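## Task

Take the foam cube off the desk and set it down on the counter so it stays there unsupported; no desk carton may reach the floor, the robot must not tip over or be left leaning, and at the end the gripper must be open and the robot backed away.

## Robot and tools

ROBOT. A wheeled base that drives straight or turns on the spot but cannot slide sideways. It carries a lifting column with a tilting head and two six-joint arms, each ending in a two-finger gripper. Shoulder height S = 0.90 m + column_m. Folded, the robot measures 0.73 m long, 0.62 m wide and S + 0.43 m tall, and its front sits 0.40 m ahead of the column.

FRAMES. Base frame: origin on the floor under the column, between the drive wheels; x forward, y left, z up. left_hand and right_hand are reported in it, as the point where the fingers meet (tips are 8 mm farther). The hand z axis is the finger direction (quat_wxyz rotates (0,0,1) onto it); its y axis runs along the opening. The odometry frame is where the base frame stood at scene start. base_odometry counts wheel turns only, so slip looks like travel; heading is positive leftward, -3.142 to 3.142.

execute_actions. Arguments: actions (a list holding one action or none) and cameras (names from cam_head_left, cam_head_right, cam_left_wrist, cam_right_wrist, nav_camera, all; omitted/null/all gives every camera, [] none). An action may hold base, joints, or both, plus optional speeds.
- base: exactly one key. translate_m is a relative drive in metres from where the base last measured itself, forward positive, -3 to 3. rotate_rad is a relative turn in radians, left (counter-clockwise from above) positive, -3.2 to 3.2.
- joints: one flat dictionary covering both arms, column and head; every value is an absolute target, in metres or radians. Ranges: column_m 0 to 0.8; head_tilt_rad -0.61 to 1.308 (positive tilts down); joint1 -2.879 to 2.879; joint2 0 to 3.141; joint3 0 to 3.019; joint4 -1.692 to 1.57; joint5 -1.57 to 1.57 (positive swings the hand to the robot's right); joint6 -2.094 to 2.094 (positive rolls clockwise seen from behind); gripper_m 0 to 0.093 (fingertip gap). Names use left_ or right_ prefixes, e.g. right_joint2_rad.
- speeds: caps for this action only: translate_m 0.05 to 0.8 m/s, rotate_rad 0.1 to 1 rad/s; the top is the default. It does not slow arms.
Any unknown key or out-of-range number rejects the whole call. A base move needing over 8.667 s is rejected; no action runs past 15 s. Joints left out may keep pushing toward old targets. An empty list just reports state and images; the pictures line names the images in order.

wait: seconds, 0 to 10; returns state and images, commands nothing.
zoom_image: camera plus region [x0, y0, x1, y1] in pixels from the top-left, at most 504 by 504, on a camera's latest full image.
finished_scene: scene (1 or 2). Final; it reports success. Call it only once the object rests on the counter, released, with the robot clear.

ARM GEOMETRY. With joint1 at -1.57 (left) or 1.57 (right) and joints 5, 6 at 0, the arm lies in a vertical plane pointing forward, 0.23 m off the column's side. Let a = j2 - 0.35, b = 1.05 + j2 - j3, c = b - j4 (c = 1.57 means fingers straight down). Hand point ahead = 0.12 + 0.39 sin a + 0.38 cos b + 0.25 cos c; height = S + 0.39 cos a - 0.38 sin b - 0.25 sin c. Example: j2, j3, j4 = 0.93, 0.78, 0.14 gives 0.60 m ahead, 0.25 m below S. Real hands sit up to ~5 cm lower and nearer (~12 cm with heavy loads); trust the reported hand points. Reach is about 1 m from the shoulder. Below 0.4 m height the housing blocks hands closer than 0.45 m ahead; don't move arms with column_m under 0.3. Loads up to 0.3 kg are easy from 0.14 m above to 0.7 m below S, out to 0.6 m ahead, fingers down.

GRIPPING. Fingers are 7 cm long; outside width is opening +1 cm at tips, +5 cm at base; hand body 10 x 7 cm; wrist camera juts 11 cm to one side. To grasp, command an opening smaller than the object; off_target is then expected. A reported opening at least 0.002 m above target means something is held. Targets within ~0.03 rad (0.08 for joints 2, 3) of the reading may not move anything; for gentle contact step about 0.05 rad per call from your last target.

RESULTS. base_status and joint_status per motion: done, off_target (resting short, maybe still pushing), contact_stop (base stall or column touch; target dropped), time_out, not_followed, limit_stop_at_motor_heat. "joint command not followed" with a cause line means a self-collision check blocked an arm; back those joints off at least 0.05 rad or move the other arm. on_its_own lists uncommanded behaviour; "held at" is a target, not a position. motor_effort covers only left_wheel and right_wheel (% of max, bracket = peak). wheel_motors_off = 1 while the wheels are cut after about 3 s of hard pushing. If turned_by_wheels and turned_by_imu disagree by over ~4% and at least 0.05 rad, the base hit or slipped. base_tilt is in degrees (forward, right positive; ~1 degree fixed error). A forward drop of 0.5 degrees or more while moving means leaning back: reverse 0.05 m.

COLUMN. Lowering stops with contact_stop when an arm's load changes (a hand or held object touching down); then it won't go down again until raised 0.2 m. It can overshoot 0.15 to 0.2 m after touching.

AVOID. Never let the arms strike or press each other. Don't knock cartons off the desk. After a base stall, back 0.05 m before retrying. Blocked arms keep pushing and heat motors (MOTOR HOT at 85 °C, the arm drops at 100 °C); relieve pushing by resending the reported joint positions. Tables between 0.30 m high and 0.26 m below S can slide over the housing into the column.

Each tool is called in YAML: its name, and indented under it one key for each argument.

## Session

execute_actions:
  actions: []

Scene clock: 0.00 s.
base_odometry: x=+0.000 y=+0.000 heading=+0.000 (m, m, rad; odometry frame)
turned_by_wheels: +0.000 (rad since the last result)
turned_by_imu: +0.000 (rad since the last result)
base_tilt: forward=+0.0 right=-0.1 (deg)
base_status: not commanded
joint_positions: column_m=+0.552 head_tilt_rad=+0.880 left_joint1_rad=-1.582 left_joint2_rad=+0.897 left_joint3_rad=+0.400 left_joint4_rad=-0.967 left_joint5_rad=+0.047 left_joint6_rad=-0.065 left_gripper_m=+0.094 right_joint1_rad=+1.587 right_joint2_rad=+0.881 right_joint3_rad=+0.418 right_joint4_rad=-0.958 right_joint5_rad=+0.006 right_joint6_rad=+0.076 right_gripper_m=+0.095
joint_status: not commanded
wheel_motors_off: 0
motor_effort: left_wheel=+4 right_wheel=+2 (%)
left_hand: x=+0.1367 y=+0.2141 z=+1.2553 quat_wxyz=(+0.454, +0.035, -0.890, +0.009) (m; base frame)
right_hand: x=+0.1509 y=-0.2231 z=+1.2504 quat_wxyz=(+0.434, -0.026, -0.901, +0.015) (m; base frame)
pictures: cam_head_left, cam_head_right, cam_left_wrist, cam_right_wrist, nav_camera
Images, in order (width x height): cam_head_left 672x504, cam_head_right 672x504, cam_left_wrist 672x504, cam_right_wrist 672x504, nav_camera 672x504.

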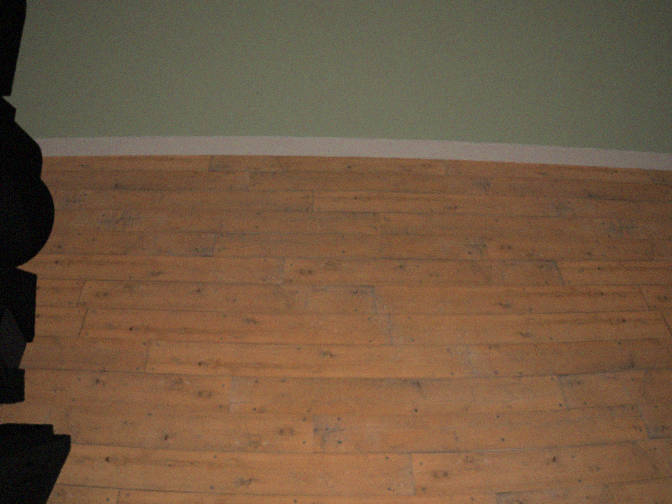

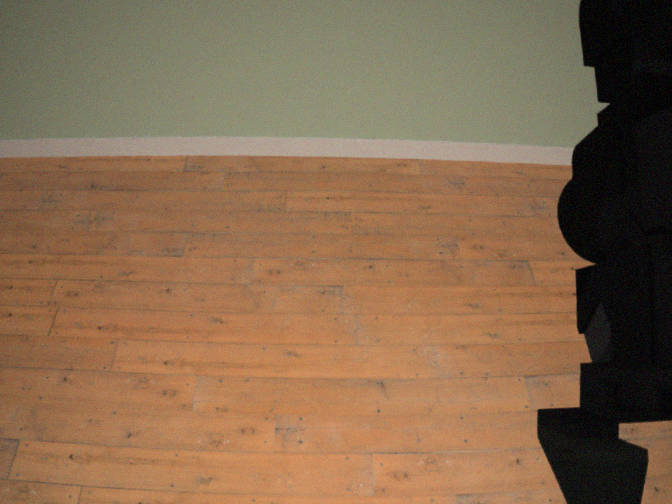

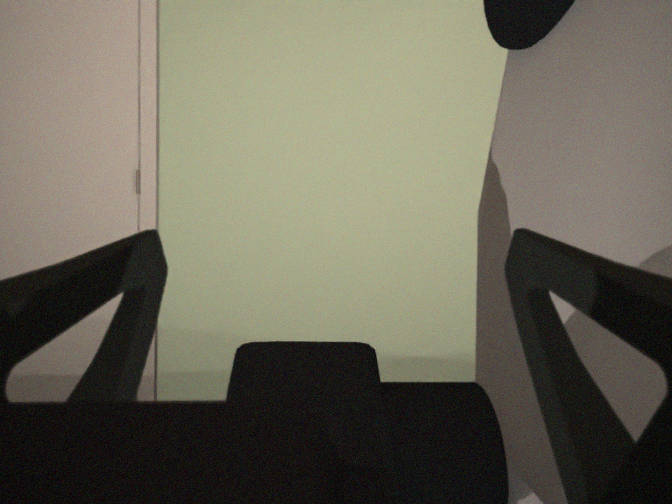

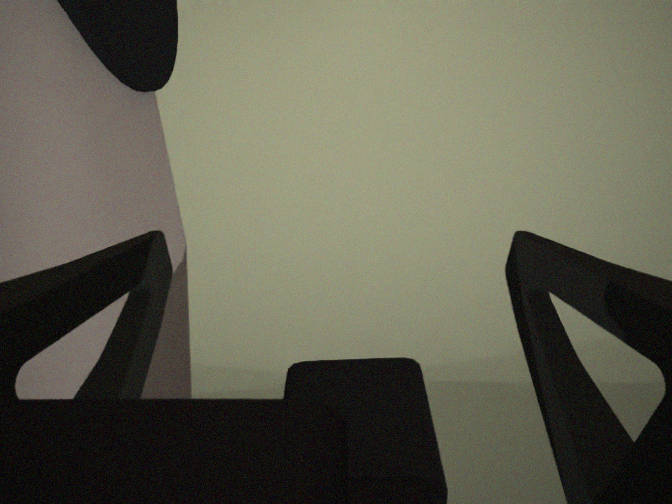

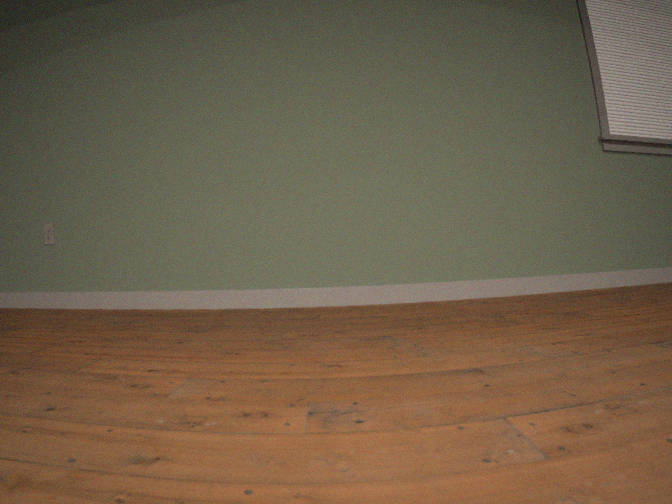

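execute_actions:
  actions:
    - {"base":{"rotate_rad":-1.6},"joints":{"head_tilt_rad":0.5,"column_m":0.8}}
  cameras: ["cam_head_left","nav_camera"]

execute_actions:
  actions:
    - {"base":{"rotate_rad":-1.6}}
  cameras: ["cam_head_left","nav_camera"]

Scene clock: 4.80 s.
base_odometry: x=+0.000 y=+0.000 heading=-1.599 (m, m, rad; odometry frame)
turned_by_wheels: -1.599 (rad since the last result)
turned_by_imu: -1.620 (rad since the last result)
base_tilt: forward=+0.1 right=-0.2 (deg)
base_status: done
joint_positions: column_m=+0.797 head_tilt_rad=+0.518 left_joint1_rad=-1.582 left_joint2_rad=+0.897 left_joint3_rad=+0.400 left_joint4_rad=-0.967 left_joint5_rad=+0.047 left_joint6_rad=-0.065 left_gripper_m=+0.094 right_joint1_rad=+1.587 right_joint2_rad=+0.881 right_joint3_rad=+0.418 right_joint4_rad=-0.958 right_joint5_rad=+0.006 right_joint6_rad=+0.076 right_gripper_m=+0.095
joint_status: all done
joint sent to its limit — the command would take column_m past its upper limit, so that joint was sent only as far as its limit.
wheel_motors_off: 0
motor_effort: left_wheel=+5(43) right_wheel=-4(28) (%)
left_hand: x=+0.1367 y=+0.2141 z=+1.5012 quat_wxyz=(+0.454, +0.035, -0.890, +0.009) (m; base frame)
right_hand: x=+0.1509 y=-0.2231 z=+1.4963 quat_wxyz=(+0.434, -0.026, -0.901, +0.015) (m; base frame)
pictures: cam_head_left, nav_camera
Images, in order (width x height): cam_head_left 672x504, nav_camera 672x504.

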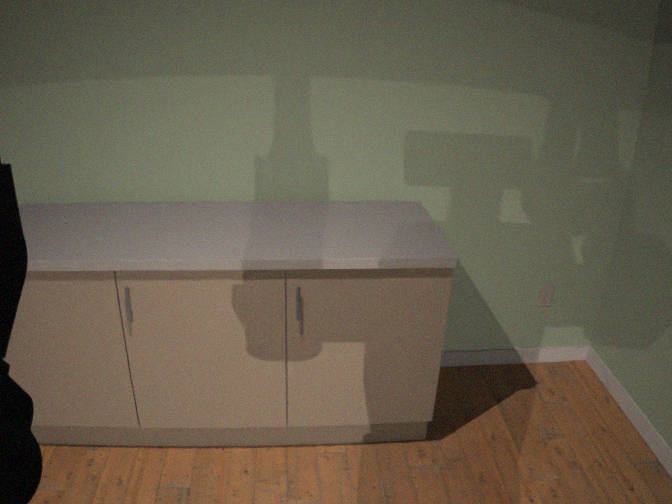

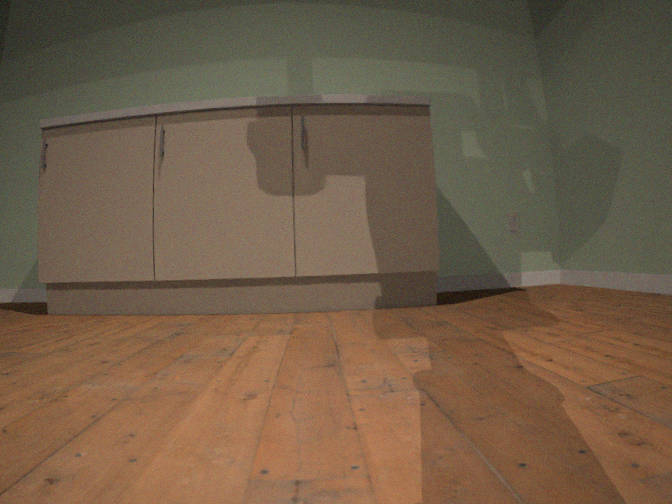

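Scene clock: 7.77 s.
base_odometry: x=+0.000 y=+0.000 heading=+3.085 (m, m, rad; odometry frame)
turned_by_wheels: -1.599 (rad since the last result)
turned_by_imu: -1.623 (rad since the last result)
base_tilt: forward=+0.0 right=+0.0 (deg)
base_status: done
joint_positions: column_m=+0.797 head_tilt_rad=+0.518 left_joint1_rad=-1.582 left_joint2_rad=+0.897 left_joint3_rad=+0.400 left_joint4_rad=-0.967 left_joint5_rad=+0.047 left_joint6_rad=-0.065 left_gripper_m=+0.094 right_joint1_rad=+1.587 right_joint2_rad=+0.881 right_joint3_rad=+0.418 right_joint4_rad=-0.958 right_joint5_rad=+0.006 right_joint6_rad=+0.076 right_gripper_m=+0.095
joint_status: not commanded
wheel_motors_off: 0
motor_effort: left_wheel=+3(26) right_wheel=-4(25) (%)
left_hand: x=+0.1367 y=+0.2141 z=+1.5012 quat_wxyz=(+0.454, +0.035, -0.890, +0.009) (m; base frame)
right_hand: x=+0.1509 y=-0.2231 z=+1.4963 quat_wxyz=(+0.434, -0.026, -0.901, +0.015) (m; base frame)
pictures: cam_head_left, nav_camera
Images, in order (width x height): cam_head_left 672x504, nav_camera 672x504.

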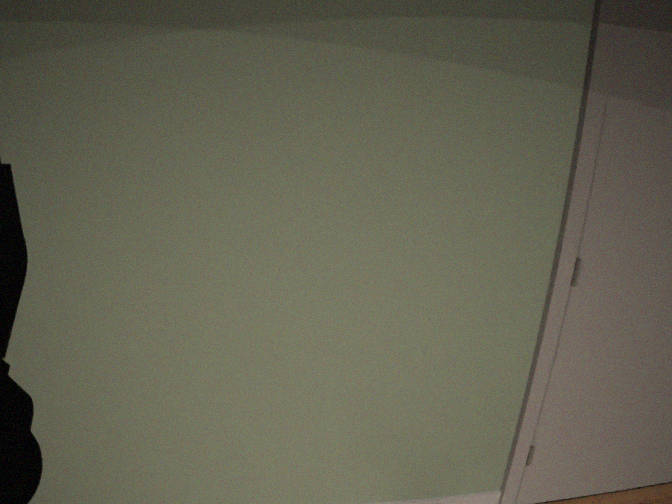

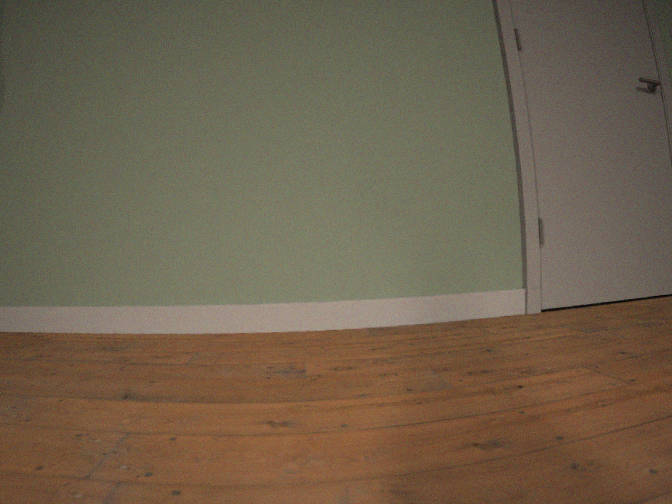

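execute_actions:
  actions:
    - {"base":{"rotate_rad":-1.5},"joints":{"head_tilt_rad":0.75}}
  cameras: ["cam_head_left","cam_head_right","nav_camera"]

Scene clock: 12.13 s.
base_odometry: x=+0.000 y=+0.000 heading=+1.586 (m, m, rad; odometry frame)
turned_by_wheels: -1.499 (rad since the last result)
turned_by_imu: -1.521 (rad since the last result)
base_tilt: forward=+0.1 right=-0.1 (deg)
base_status: done
joint_positions: column_m=+0.797 head_tilt_rad=+0.752 left_joint1_rad=-1.582 left_joint2_rad=+0.897 left_joint3_rad=+0.400 left_joint4_rad=-0.967 left_joint5_rad=+0.047 left_joint6_rad=-0.065 left_gripper_m=+0.094 right_joint1_rad=+1.587 right_joint2_rad=+0.881 right_joint3_rad=+0.418 right_joint4_rad=-0.958 right_joint5_rad=+0.006 right_joint6_rad=+0.076 right_gripper_m=+0.095
joint_status: all done
wheel_motors_off: 0
motor_effort: left_wheel=+3(26) right_wheel=-4(25) (%)
left_hand: x=+0.1367 y=+0.2141 z=+1.5012 quat_wxyz=(+0.454, +0.035, -0.890, +0.009) (m; base frame)
right_hand: x=+0.1509 y=-0.2231 z=+1.4963 quat_wxyz=(+0.434, -0.026, -0.901, +0.015) (m; base frame)
pictures: cam_head_left, cam_head_right, nav_camera
Images, in order (width x height): cam_head_left 672x504, cam_head_right 672x504, nav_camera 672x504.

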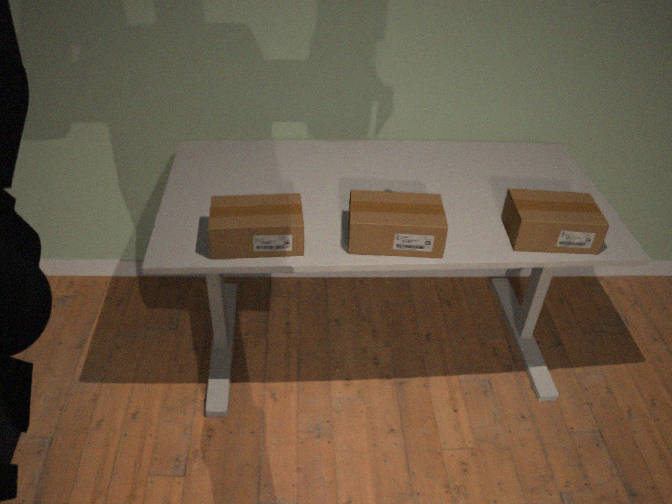

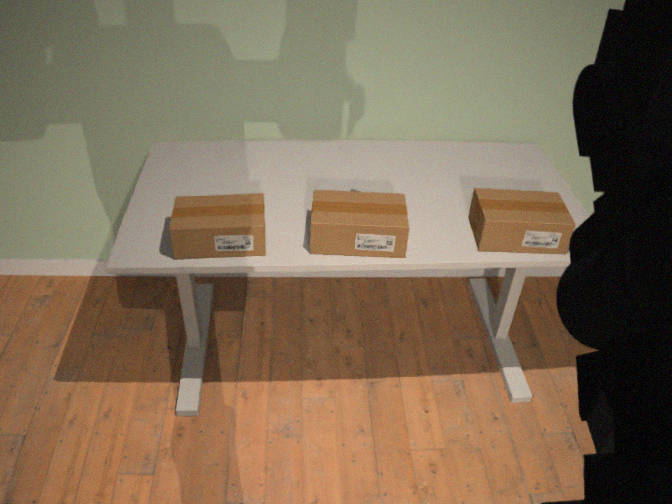

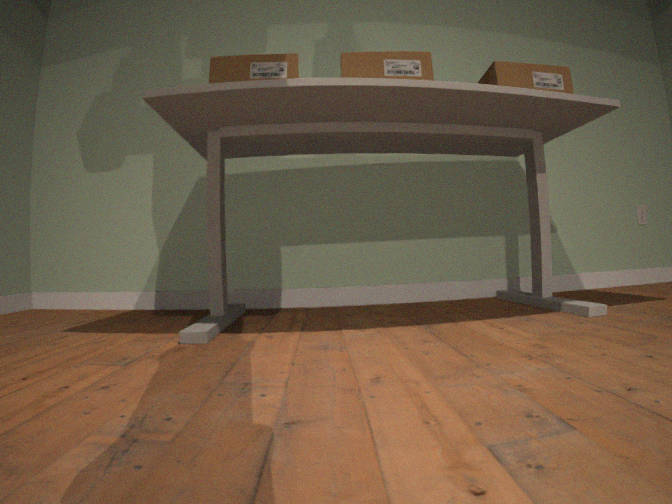

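execute_actions:
  actions:
    - {"base":{"translate_m":0.75},"joints":{"right_joint2_rad":1.1,"right_joint3_rad":1.8,"right_joint4_rad":-1.3,"right_joint6_rad":0,"column_m":0.5,"head_tilt_rad":0.9}}
  cameras: ["cam_head_left","cam_head_right","cam_right_wrist"]

Scene clock: 18.00 s.
base_odometry: x=-0.011 y=+0.750 heading=+1.586 (m, m, rad; odometry frame)
turned_by_wheels: +0.000 (rad since the last result)
turned_by_imu: +0.001 (rad since the last result)
base_tilt: forward=+0.1 right=+0.0 (deg)
base_status: done
joint_positions: column_m=+0.500 head_tilt_rad=+0.901 left_joint1_rad=-1.582 left_joint2_rad=+0.897 left_joint3_rad=+0.402 left_joint4_rad=-0.967 left_joint5_rad=+0.047 left_joint6_rad=-0.065 left_gripper_m=+0.094 right_joint1_rad=+1.587 right_joint2_rad=+1.104 right_joint3_rad=+1.755 right_joint4_rad=-1.289 right_joint5_rad=+0.006 right_joint6_rad=+0.006 right_gripper_m=+0.095
joint_status: all done
wheel_motors_off: 0
motor_effort: left_wheel=+0(48) right_wheel=+0(46) (%)
left_hand: x=+0.1381 y=+0.2141 z=+1.2034 quat_wxyz=(+0.453, +0.035, -0.891, +0.009) (m; base frame)
right_hand: x=+0.7124 y=-0.2199 z=+1.2900 quat_wxyz=(+0.058, +0.001, -0.998, -0.003) (m; base frame)
pictures: cam_head_left, cam_head_right, cam_right_wrist
Images, in order (width x height): cam_head_left 672x504, cam_head_right 672x504, cam_right_wrist 672x504.

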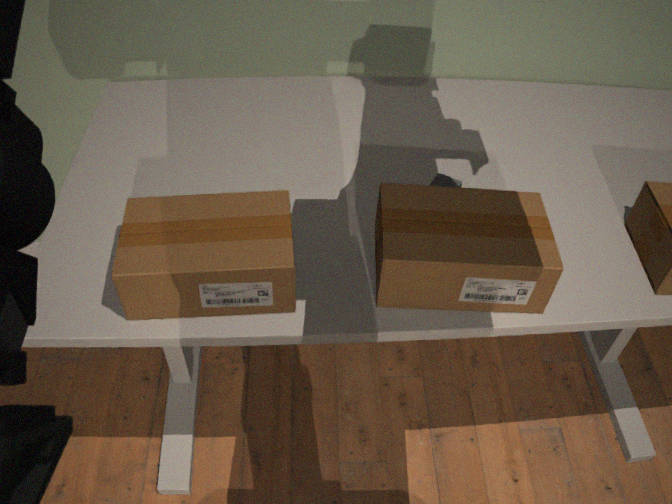

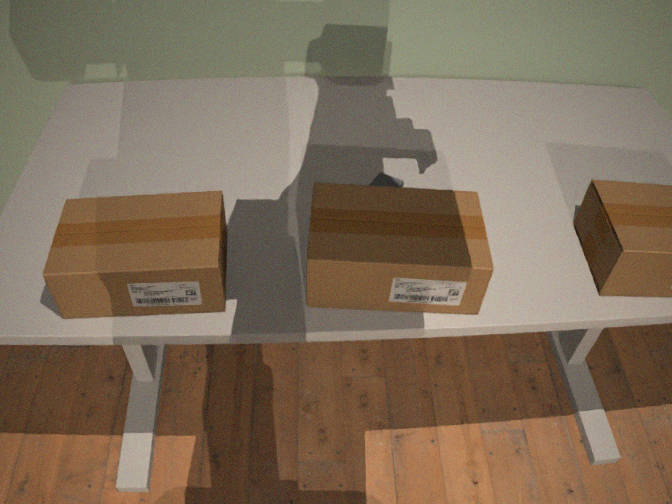

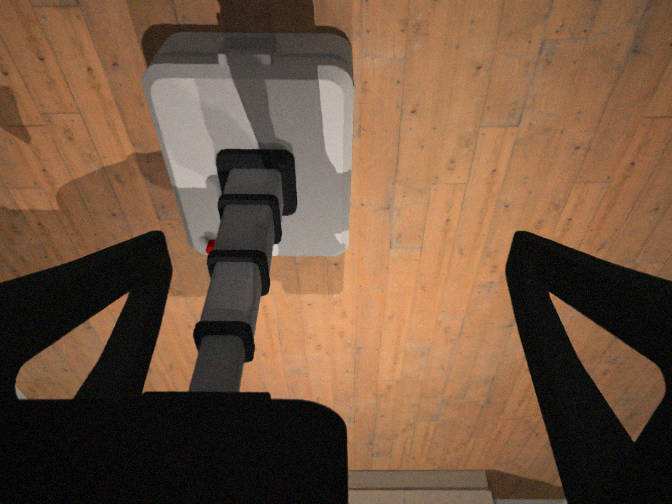

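execute_actions:
  actions:
    - {"base":{"translate_m":0.35},"joints":{"column_m":0.3,"right_joint4_rad":-1.2,"right_gripper_m":0.09}}
  cameras: ["cam_head_right","cam_right_wrist"]

Scene clock: 22.23 s.
base_odometry: x=-0.016 y=+1.100 heading=+1.586 (m, m, rad; odometry frame)
turned_by_wheels: +0.000 (rad since the last result)
turned_by_imu: +0.001 (rad since the last result)
base_tilt: forward=+0.0 right=-0.1 (deg)
base_status: done
joint_positions: column_m=+0.300 head_tilt_rad=+0.902 left_joint1_rad=-1.582 left_joint2_rad=+0.897 left_joint3_rad=+0.402 left_joint4_rad=-0.967 left_joint5_rad=+0.047 left_joint6_rad=-0.065 left_gripper_m=+0.094 right_joint1_rad=+1.587 right_joint2_rad=+1.104 right_joint3_rad=+1.755 right_joint4_rad=-1.207 right_joint5_rad=+0.006 right_joint6_rad=+0.006 right_gripper_m=+0.090
joint_status: all done
wheel_motors_off: 0
motor_effort: left_wheel=+1(30) right_wheel=-1(29) (%)
left_hand: x=+0.1383 y=+0.2141 z=+1.0033 quat_wxyz=(+0.452, +0.035, -0.891, +0.009) (m; base frame)
right_hand: x=+0.7329 y=-0.2197 z=+1.0889 quat_wxyz=(+0.016, +0.001, -1.000, -0.004) (m; base frame)
pictures: cam_head_right, cam_right_wrist
Images, in order (width x height): cam_head_right 672x504, cam_right_wrist 672x504.

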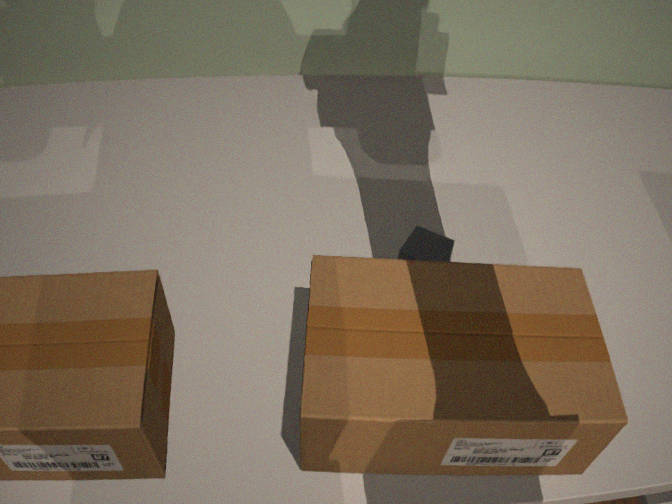

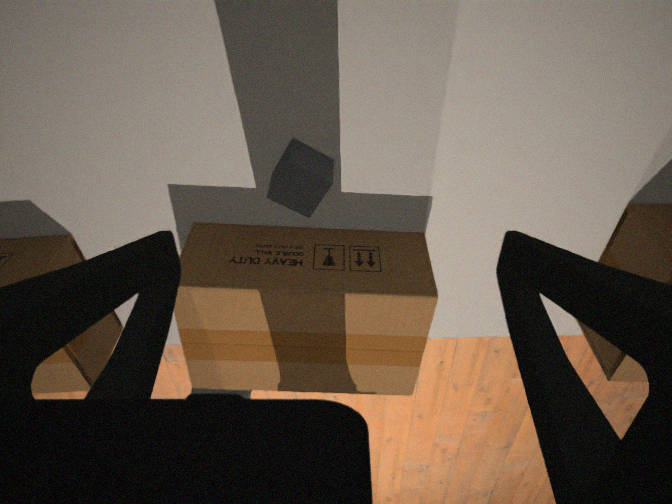

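execute_actions:
  actions:
    - {"base":{"rotate_rad":0.05},"joints":{"column_m":0.12,"right_joint6_rad":0.5,"head_tilt_rad":0.7}}
  cameras: ["cam_head_right","cam_right_wrist"]

Scene clock: 27.50 s.
base_odometry: x=-0.016 y=+1.100 heading=+1.634 (m, m, rad; odometry frame)
turned_by_wheels: +0.048 (rad since the last result)
turned_by_imu: +0.050 (rad since the last result)
base_tilt: forward=+0.1 right=-0.1 (deg)
base_status: done
joint_positions: column_m=+0.120 head_tilt_rad=+0.717 left_joint1_rad=-1.582 left_joint2_rad=+0.894 left_joint3_rad=+0.394 left_joint4_rad=-0.971 left_joint5_rad=+0.047 left_joint6_rad=-0.065 left_gripper_m=+0.094 right_joint1_rad=+1.588 right_joint2_rad=+1.104 right_joint3_rad=+1.755 right_joint4_rad=-1.207 right_joint5_rad=+0.006 right_joint6_rad=+0.493 right_gripper_m=+0.090
joint_status: all done
wheel_motors_off: 0
motor_effort: left_wheel=-2(35) right_wheel=+4(33) (%)
left_hand: x=+0.1337 y=+0.2142 z=+0.8258 quat_wxyz=(+0.457, +0.035, -0.889, +0.009) (m; base frame)
right_hand: x=+0.7329 y=-0.2192 z=+0.9089 quat_wxyz=(+0.016, -0.240, -0.971, +0.000) (m; base frame)
pictures: cam_head_right, cam_right_wrist
Images, in order (width x height): cam_head_right 672x504, cam_right_wrist 672x504.

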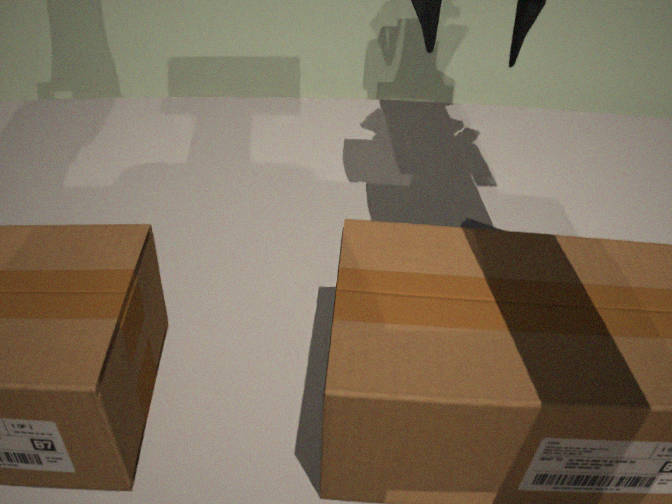

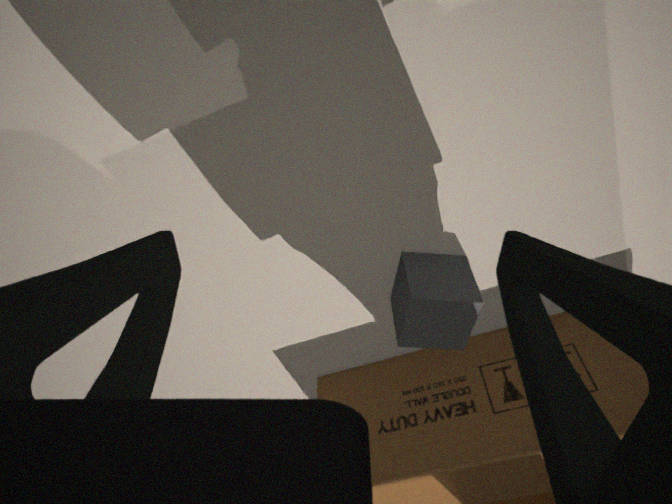

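execute_actions:
  actions:
    - {"base":{"translate_m":-0.01},"joints":{"column_m":0.03,"right_joint4_rad":-1.45}}
  cameras: ["cam_head_right","cam_right_wrist"]

Scene clock: 30.63 s.
base_odometry: x=-0.016 y=+1.090 heading=+1.633 (m, m, rad; odometry frame)
turned_by_wheels: -0.002 (rad since the last result)
turned_by_imu: -0.001 (rad since the last result)
base_tilt: forward=+0.2 right=+0.0 (deg)
base_status: done
joint_positions: column_m=+0.030 head_tilt_rad=+0.716 left_joint1_rad=-1.582 left_joint2_rad=+0.844 left_joint3_rad=+0.386 left_joint4_rad=-1.003 left_joint5_rad=+0.047 left_joint6_rad=-0.065 left_gripper_m=+0.094 right_joint1_rad=+1.588 right_joint2_rad=+1.104 right_joint3_rad=+1.755 right_joint4_rad=-1.442 right_joint5_rad=+0.006 right_joint6_rad=+0.493 right_gripper_m=+0.090
joint_status: all done
wheel_motors_off: 0
motor_effort: left_wheel=-2(53) right_wheel=+2(38) (%)
left_hand: x=+0.1347 y=+0.2142 z=+0.7440 quat_wxyz=(+0.452, +0.035, -0.891, +0.010) (m; base frame)
right_hand: x=+0.6760 y=-0.2198 z=+0.8276 quat_wxyz=(+0.130, -0.236, -0.963, +0.029) (m; base frame)
pictures: cam_head_right, cam_right_wrist
Images, in order (width x height): cam_head_right 672x504, cam_right_wrist 672x504.

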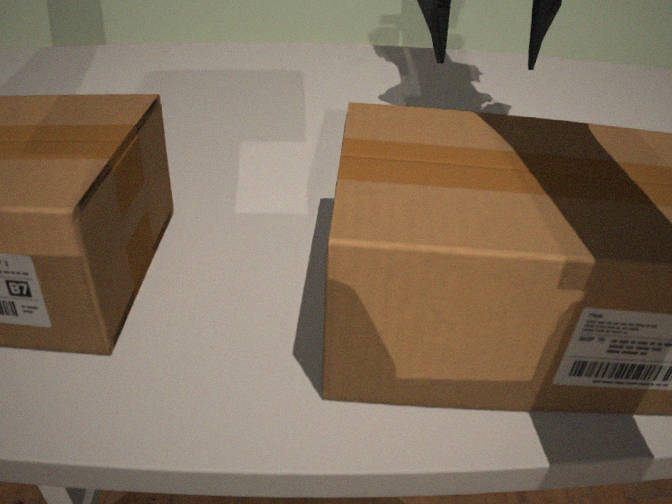

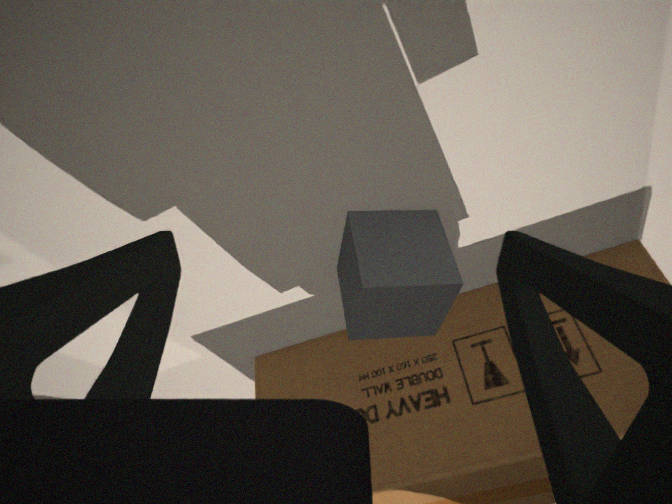

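execute_actions:
  actions:
    - {"joints":{"left_joint2_rad":0.55,"left_joint3_rad":0.15,"left_joint4_rad":-0.8,"head_tilt_rad":1.2}}
  cameras: ["cam_head_left","cam_right_wrist"]

Scene clock: 33.40 s.
base_odometry: x=-0.016 y=+1.090 heading=+1.633 (m, m, rad; odometry frame)
turned_by_wheels: +0.000 (rad since the last result)
turned_by_imu: +0.000 (rad since the last result)
base_tilt: forward=+0.2 right=-0.2 (deg)
base_status: not commanded
joint_positions: column_m=+0.030 head_tilt_rad=+1.198 left_joint1_rad=-1.582 left_joint2_rad=+0.549 left_joint3_rad=+0.149 left_joint4_rad=-0.807 left_joint5_rad=+0.047 left_joint6_rad=-0.065 left_gripper_m=+0.094 right_joint1_rad=+1.588 right_joint2_rad=+1.104 right_joint3_rad=+1.755 right_joint4_rad=-1.442 right_joint5_rad=+0.006 right_joint6_rad=+0.493 right_gripper_m=+0.090
joint_status: all done
wheel_motors_off: 0
motor_effort: left_wheel=-3(4) right_wheel=+2(2) (%)
left_hand: x=+0.0934 y=+0.2144 z=+0.7398 quat_wxyz=(+0.336, +0.034, -0.941, +0.015) (m; base frame)
right_hand: x=+0.6760 y=-0.2198 z=+0.8276 quat_wxyz=(+0.130, -0.236, -0.963, +0.029) (m; base frame)
pictures: cam_head_left, cam_right_wrist
Images, in order (width x height): cam_head_left 672x504, cam_right_wrist 672x504.

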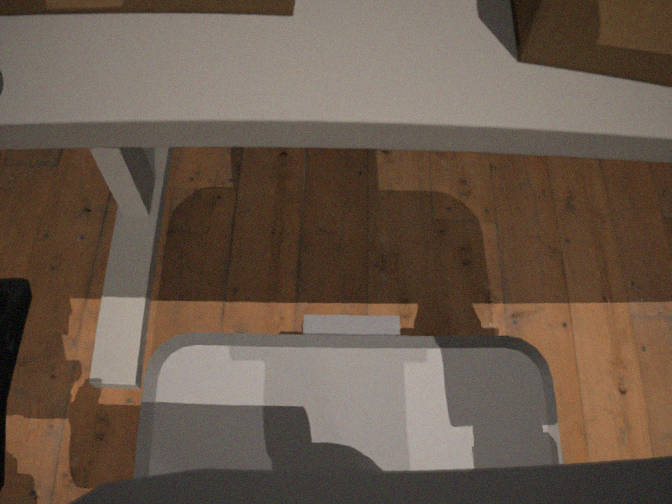

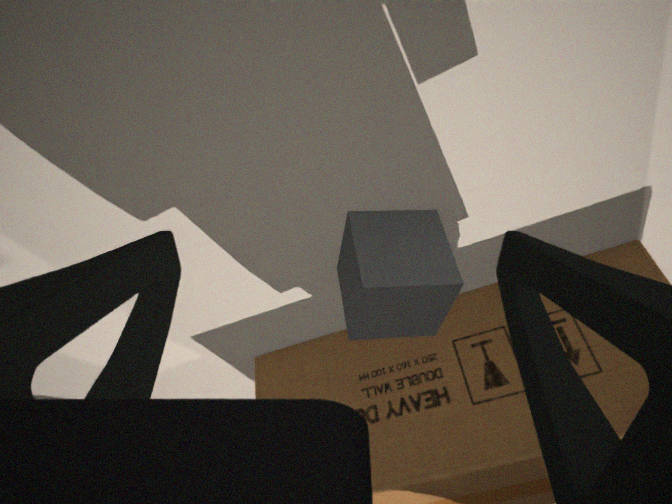

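execute_actions:
  actions:
    - {"base":{"translate_m":-0.025},"speeds":{"translate_m":0.05},"joints":{"column_m":0.0,"head_tilt_rad":0.6}}
  cameras: ["cam_head_right","cam_right_wrist"]

execute_actions:
  actions:
    - {"joints":{"right_joint2_rad":1.16}}
  cameras: ["cam_head_right","cam_right_wrist"]

Scene clock: 36.03 s.
base_odometry: x=-0.014 y=+1.065 heading=+1.631 (m, m, rad; odometry frame)
turned_by_wheels: -0.001 (rad since the last result)
turned_by_imu: -0.001 (rad since the last result)
base_tilt: forward=+0.1 right=-0.2 (deg)
base_status: done
joint_positions: column_m=+0.000 head_tilt_rad=+0.618 left_joint1_rad=-1.582 left_joint2_rad=+0.548 left_joint3_rad=+0.148 left_joint4_rad=-0.807 left_joint5_rad=+0.047 left_joint6_rad=-0.065 left_gripper_m=+0.094 right_joint1_rad=+1.588 right_joint2_rad=+1.104 right_joint3_rad=+1.756 right_joint4_rad=-1.443 right_joint5_rad=+0.006 right_joint6_rad=+0.493 right_gripper_m=+0.090
joint_status: all done
wheel_motors_off: 0
motor_effort: left_wheel=-1(55) right_wheel=+0(23) (%)
left_hand: x=+0.0931 y=+0.2144 z=+0.7098 quat_wxyz=(+0.336, +0.034, -0.941, +0.015) (m; base frame)
right_hand: x=+0.6760 y=-0.2198 z=+0.7979 quat_wxyz=(+0.130, -0.236, -0.963, +0.029) (m; base frame)
pictures: cam_head_right, cam_right_wrist
Images, in order (width x height): cam_head_right 672x504, cam_right_wrist 672x504.

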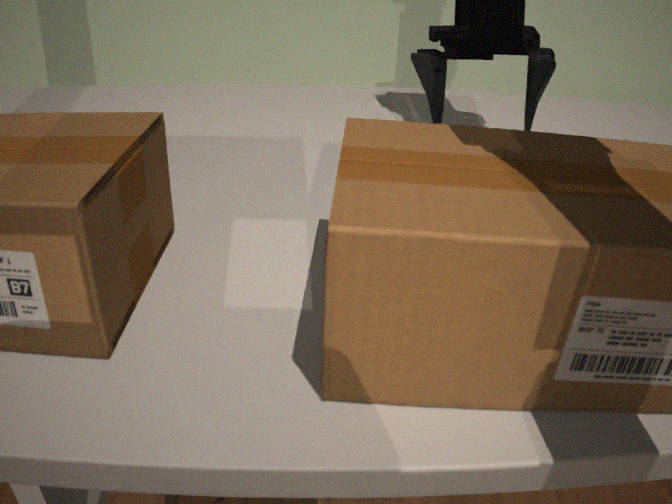

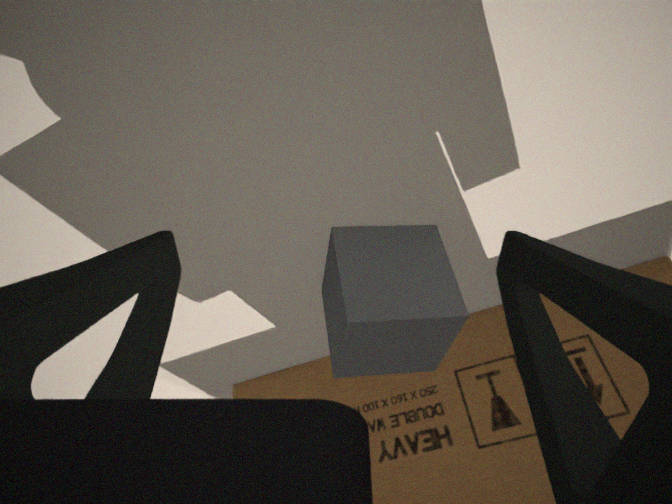

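Scene clock: 36.77 s.
base_odometry: x=-0.014 y=+1.065 heading=+1.631 (m, m, rad; odometry frame)
turned_by_wheels: +0.000 (rad since the last result)
turned_by_imu: +0.000 (rad since the last result)
base_tilt: forward=+0.1 right=+0.1 (deg)
base_status: not commanded
joint_positions: column_m=+0.000 head_tilt_rad=+0.618 left_joint1_rad=-1.582 left_joint2_rad=+0.548 left_joint3_rad=+0.148 left_joint4_rad=-0.807 left_joint5_rad=+0.047 left_joint6_rad=-0.065 left_gripper_m=+0.094 right_joint1_rad=+1.588 right_joint2_rad=+1.140 right_joint3_rad=+1.756 right_joint4_rad=-1.443 right_joint5_rad=+0.006 right_joint6_rad=+0.493 right_gripper_m=+0.090
joint_status: all done
wheel_motors_off: 0
motor_effort: left_wheel=-1(1) right_wheel=+0(0) (%)
left_hand: x=+0.0931 y=+0.2144 z=+0.7098 quat_wxyz=(+0.336, +0.034, -0.941, +0.015) (m; base frame)
right_hand: x=+0.6719 y=-0.2196 z=+0.7782 quat_wxyz=(+0.147, -0.235, -0.960, +0.033) (m; base frame)
pictures: cam_head_right, cam_right_wrist
Images, in order (width x height): cam_head_right 672x504, cam_right_wrist 672x504.

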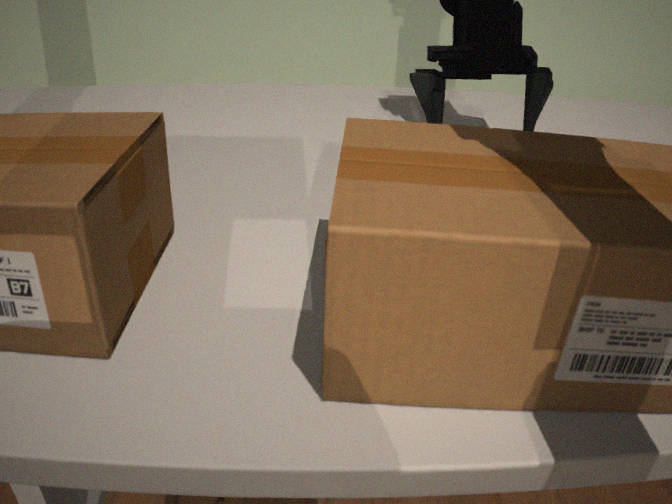

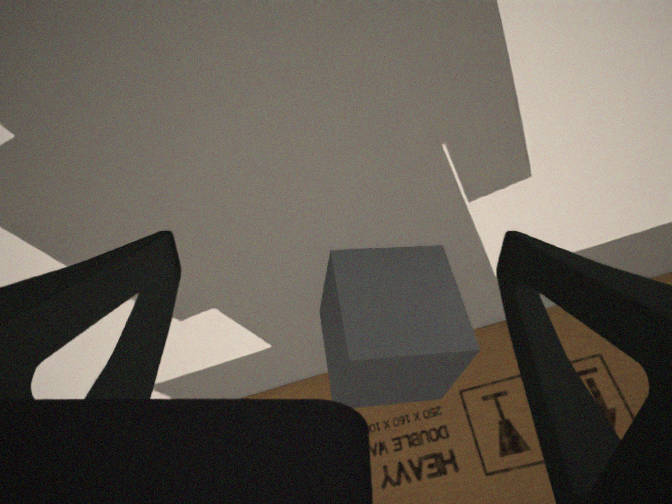

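execute_actions:
  actions:
    - {"joints":{"right_joint2_rad":1.23}}
  cameras: []

execute_actions:
  actions:
    - {"base":{"translate_m":-0.04},"speeds":{"translate_m":0.05}}
  cameras: ["cam_head_right","cam_right_wrist"]

Scene clock: 38.63 s.
base_odometry: x=-0.014 y=+1.065 heading=+1.631 (m, m, rad; odometry frame)
turned_by_wheels: +0.000 (rad since the last result)
turned_by_imu: +0.000 (rad since the last result)
base_tilt: forward=-0.1 right=+0.0 (deg)
base_status: not commanded
joint_positions: column_m=+0.000 head_tilt_rad=+0.618 left_joint1_rad=-1.582 left_joint2_rad=+0.548 left_joint3_rad=+0.148 left_joint4_rad=-0.807 left_joint5_rad=+0.047 left_joint6_rad=-0.065 left_gripper_m=+0.094 right_joint1_rad=+1.586 right_joint2_rad=+1.196 right_joint3_rad=+1.767 right_joint4_rad=-1.449 right_joint5_rad=+0.004 right_joint6_rad=+0.492 right_gripper_m=+0.090
joint_status: all done
wheel_motors_off: 0
motor_effort: left_wheel=-4(5) right_wheel=+1(1) (%)
left_hand: x=+0.0931 y=+0.2144 z=+0.7098 quat_wxyz=(+0.336, +0.034, -0.941, +0.015) (m; base frame)
right_hand: x=+0.6671 y=-0.2196 z=+0.7510 quat_wxyz=(+0.172, -0.235, -0.956, +0.039) (m; base frame)
pictures: none
No camera images: the call's "cameras" was empty. Leave "cameras" out to get every camera's image.

Scene clock: 39.97 s.
base_odometry: x=-0.012 y=+1.026 heading=+1.631 (m, m, rad; odometry frame)
turned_by_wheels: +0.000 (rad since the last result)
turned_by_imu: +0.000 (rad since the last result)
base_tilt: forward=+0.0 right=+0.0 (deg)
base_status: done
joint_positions: column_m=+0.000 head_tilt_rad=+0.617 left_joint1_rad=-1.582 left_joint2_rad=+0.549 left_joint3_rad=+0.148 left_joint4_rad=-0.807 left_joint5_rad=+0.047 left_joint6_rad=-0.065 left_gripper_m=+0.094 right_joint1_rad=+1.586 right_joint2_rad=+1.196 right_joint3_rad=+1.767 right_joint4_rad=-1.449 right_joint5_rad=+0.004 right_joint6_rad=+0.492 right_gripper_m=+0.090
joint_status: not commanded
wheel_motors_off: 0
motor_effort: left_wheel=-1(56) right_wheel=-1(28) (%)
left_hand: x=+0.0931 y=+0.2144 z=+0.7098 quat_wxyz=(+0.336, +0.034, -0.941, +0.015) (m; base frame)
right_hand: x=+0.6671 y=-0.2196 z=+0.7510 quat_wxyz=(+0.172, -0.235, -0.956, +0.039) (m; base frame)
pictures: cam_head_right, cam_right_wrist
Images, in order (width x height): cam_head_right 672x504, cam_right_wrist 672x504.

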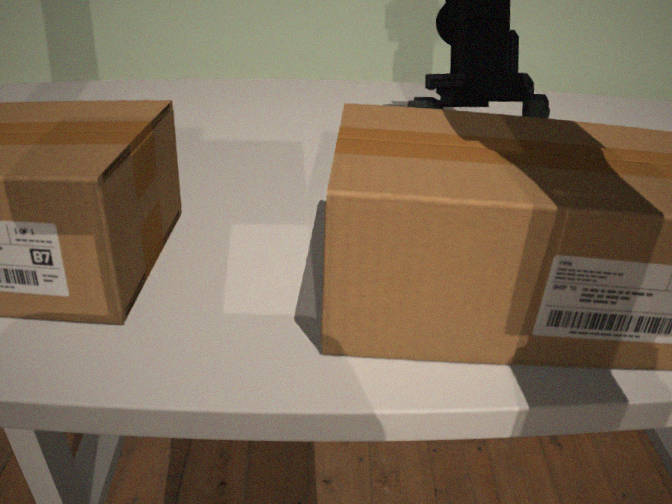

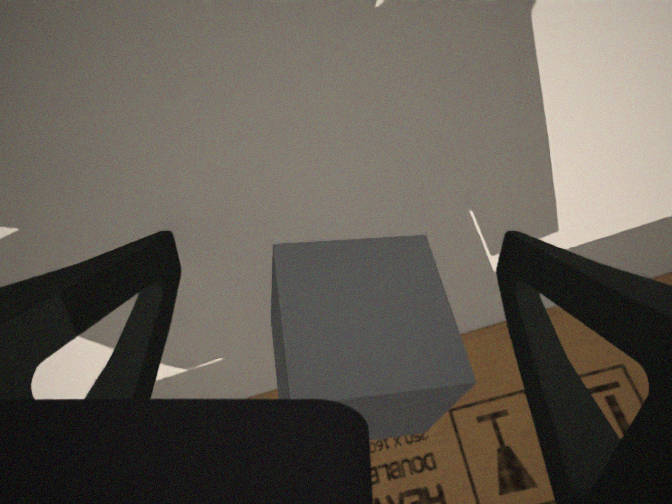

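execute_actions:
  actions:
    - {"base":{"translate_m":-0.022},"speeds":{"translate_m":0.05},"joints":{"right_gripper_m":0.075}}
  cameras: ["cam_right_wrist"]

execute_actions:
  actions:
    - {"joints":{"right_gripper_m":0.025}}
  cameras: ["cam_head_right","cam_right_wrist"]

Scene clock: 41.97 s.
base_odometry: x=-0.011 y=+1.004 heading=+1.632 (m, m, rad; odometry frame)
turned_by_wheels: +0.001 (rad since the last result)
turned_by_imu: +0.001 (rad since the last result)
base_tilt: forward=+0.2 right=-0.3 (deg)
base_status: done
joint_positions: column_m=+0.000 head_tilt_rad=+0.617 left_joint1_rad=-1.582 left_joint2_rad=+0.549 left_joint3_rad=+0.148 left_joint4_rad=-0.806 left_joint5_rad=+0.047 left_joint6_rad=-0.065 left_gripper_m=+0.094 right_joint1_rad=+1.586 right_joint2_rad=+1.197 right_joint3_rad=+1.767 right_joint4_rad=-1.449 right_joint5_rad=+0.004 right_joint6_rad=+0.492 right_gripper_m=+0.075
joint_status: all done
wheel_motors_off: 0
motor_effort: left_wheel=+0(45) right_wheel=-1(43) (%)
left_hand: x=+0.0929 y=+0.2144 z=+0.7098 quat_wxyz=(+0.336, +0.034, -0.941, +0.015) (m; base frame)
right_hand: x=+0.6669 y=-0.2196 z=+0.7501 quat_wxyz=(+0.172, -0.235, -0.956, +0.039) (m; base frame)
pictures: cam_right_wrist
Images, in order (width x height): cam_right_wrist 672x504.

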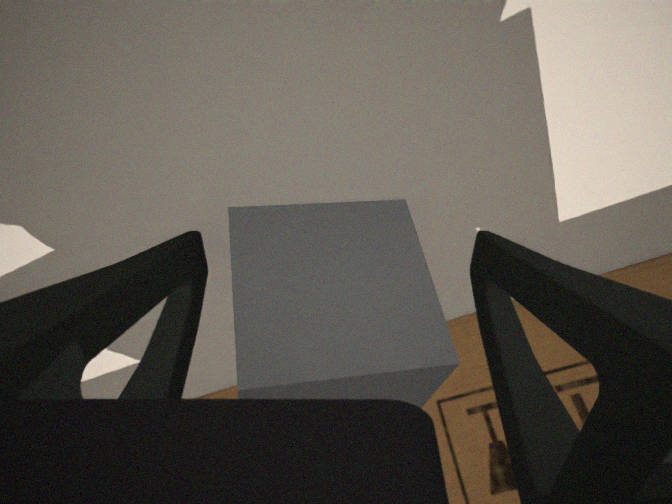

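Scene clock: 42.57 s.
base_odometry: x=-0.011 y=+1.004 heading=+1.632 (m, m, rad; odometry frame)
turned_by_wheels: +0.000 (rad since the last result)
turned_by_imu: +0.000 (rad since the last result)
base_tilt: forward=+0.2 right=-0.1 (deg)
base_status: not commanded
joint_positions: column_m=+0.000 head_tilt_rad=+0.617 left_joint1_rad=-1.582 left_joint2_rad=+0.549 left_joint3_rad=+0.148 left_joint4_rad=-0.806 left_joint5_rad=+0.047 left_joint6_rad=-0.065 left_gripper_m=+0.094 right_joint1_rad=+1.586 right_joint2_rad=+1.198 right_joint3_rad=+1.767 right_joint4_rad=-1.449 right_joint5_rad=+0.004 right_joint6_rad=+0.492 right_gripper_m=+0.048
joint_status: right_gripper_m off_target (ended at +0.048, target +0.025)
wheel_motors_off: 0
motor_effort: left_wheel=-2(2) right_wheel=-3(3) (%)
left_hand: x=+0.0929 y=+0.2144 z=+0.7098 quat_wxyz=(+0.336, +0.034, -0.941, +0.015) (m; base frame)
right_hand: x=+0.6668 y=-0.2195 z=+0.7497 quat_wxyz=(+0.173, -0.235, -0.956, +0.039) (m; base frame)
pictures: cam_head_right, cam_right_wrist
Images, in order (width x height): cam_head_right 672x504, cam_right_wrist 672x504.

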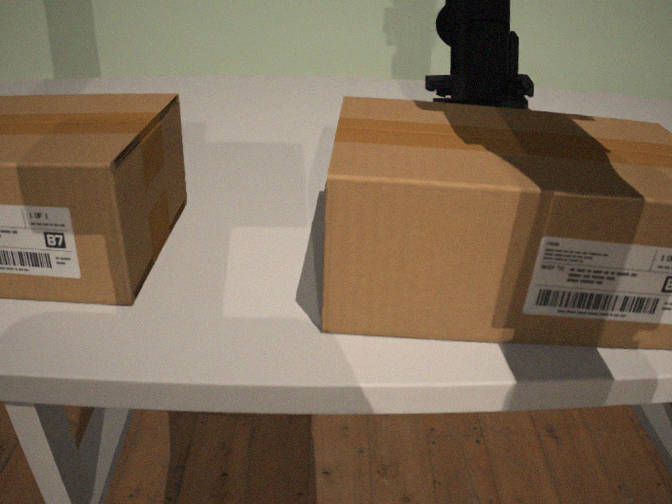

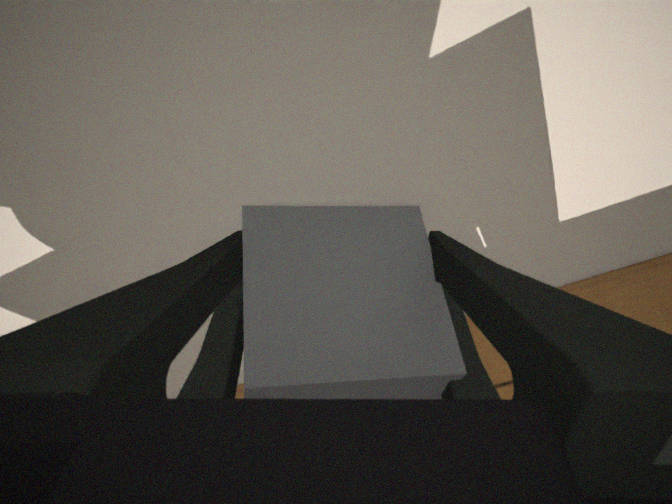

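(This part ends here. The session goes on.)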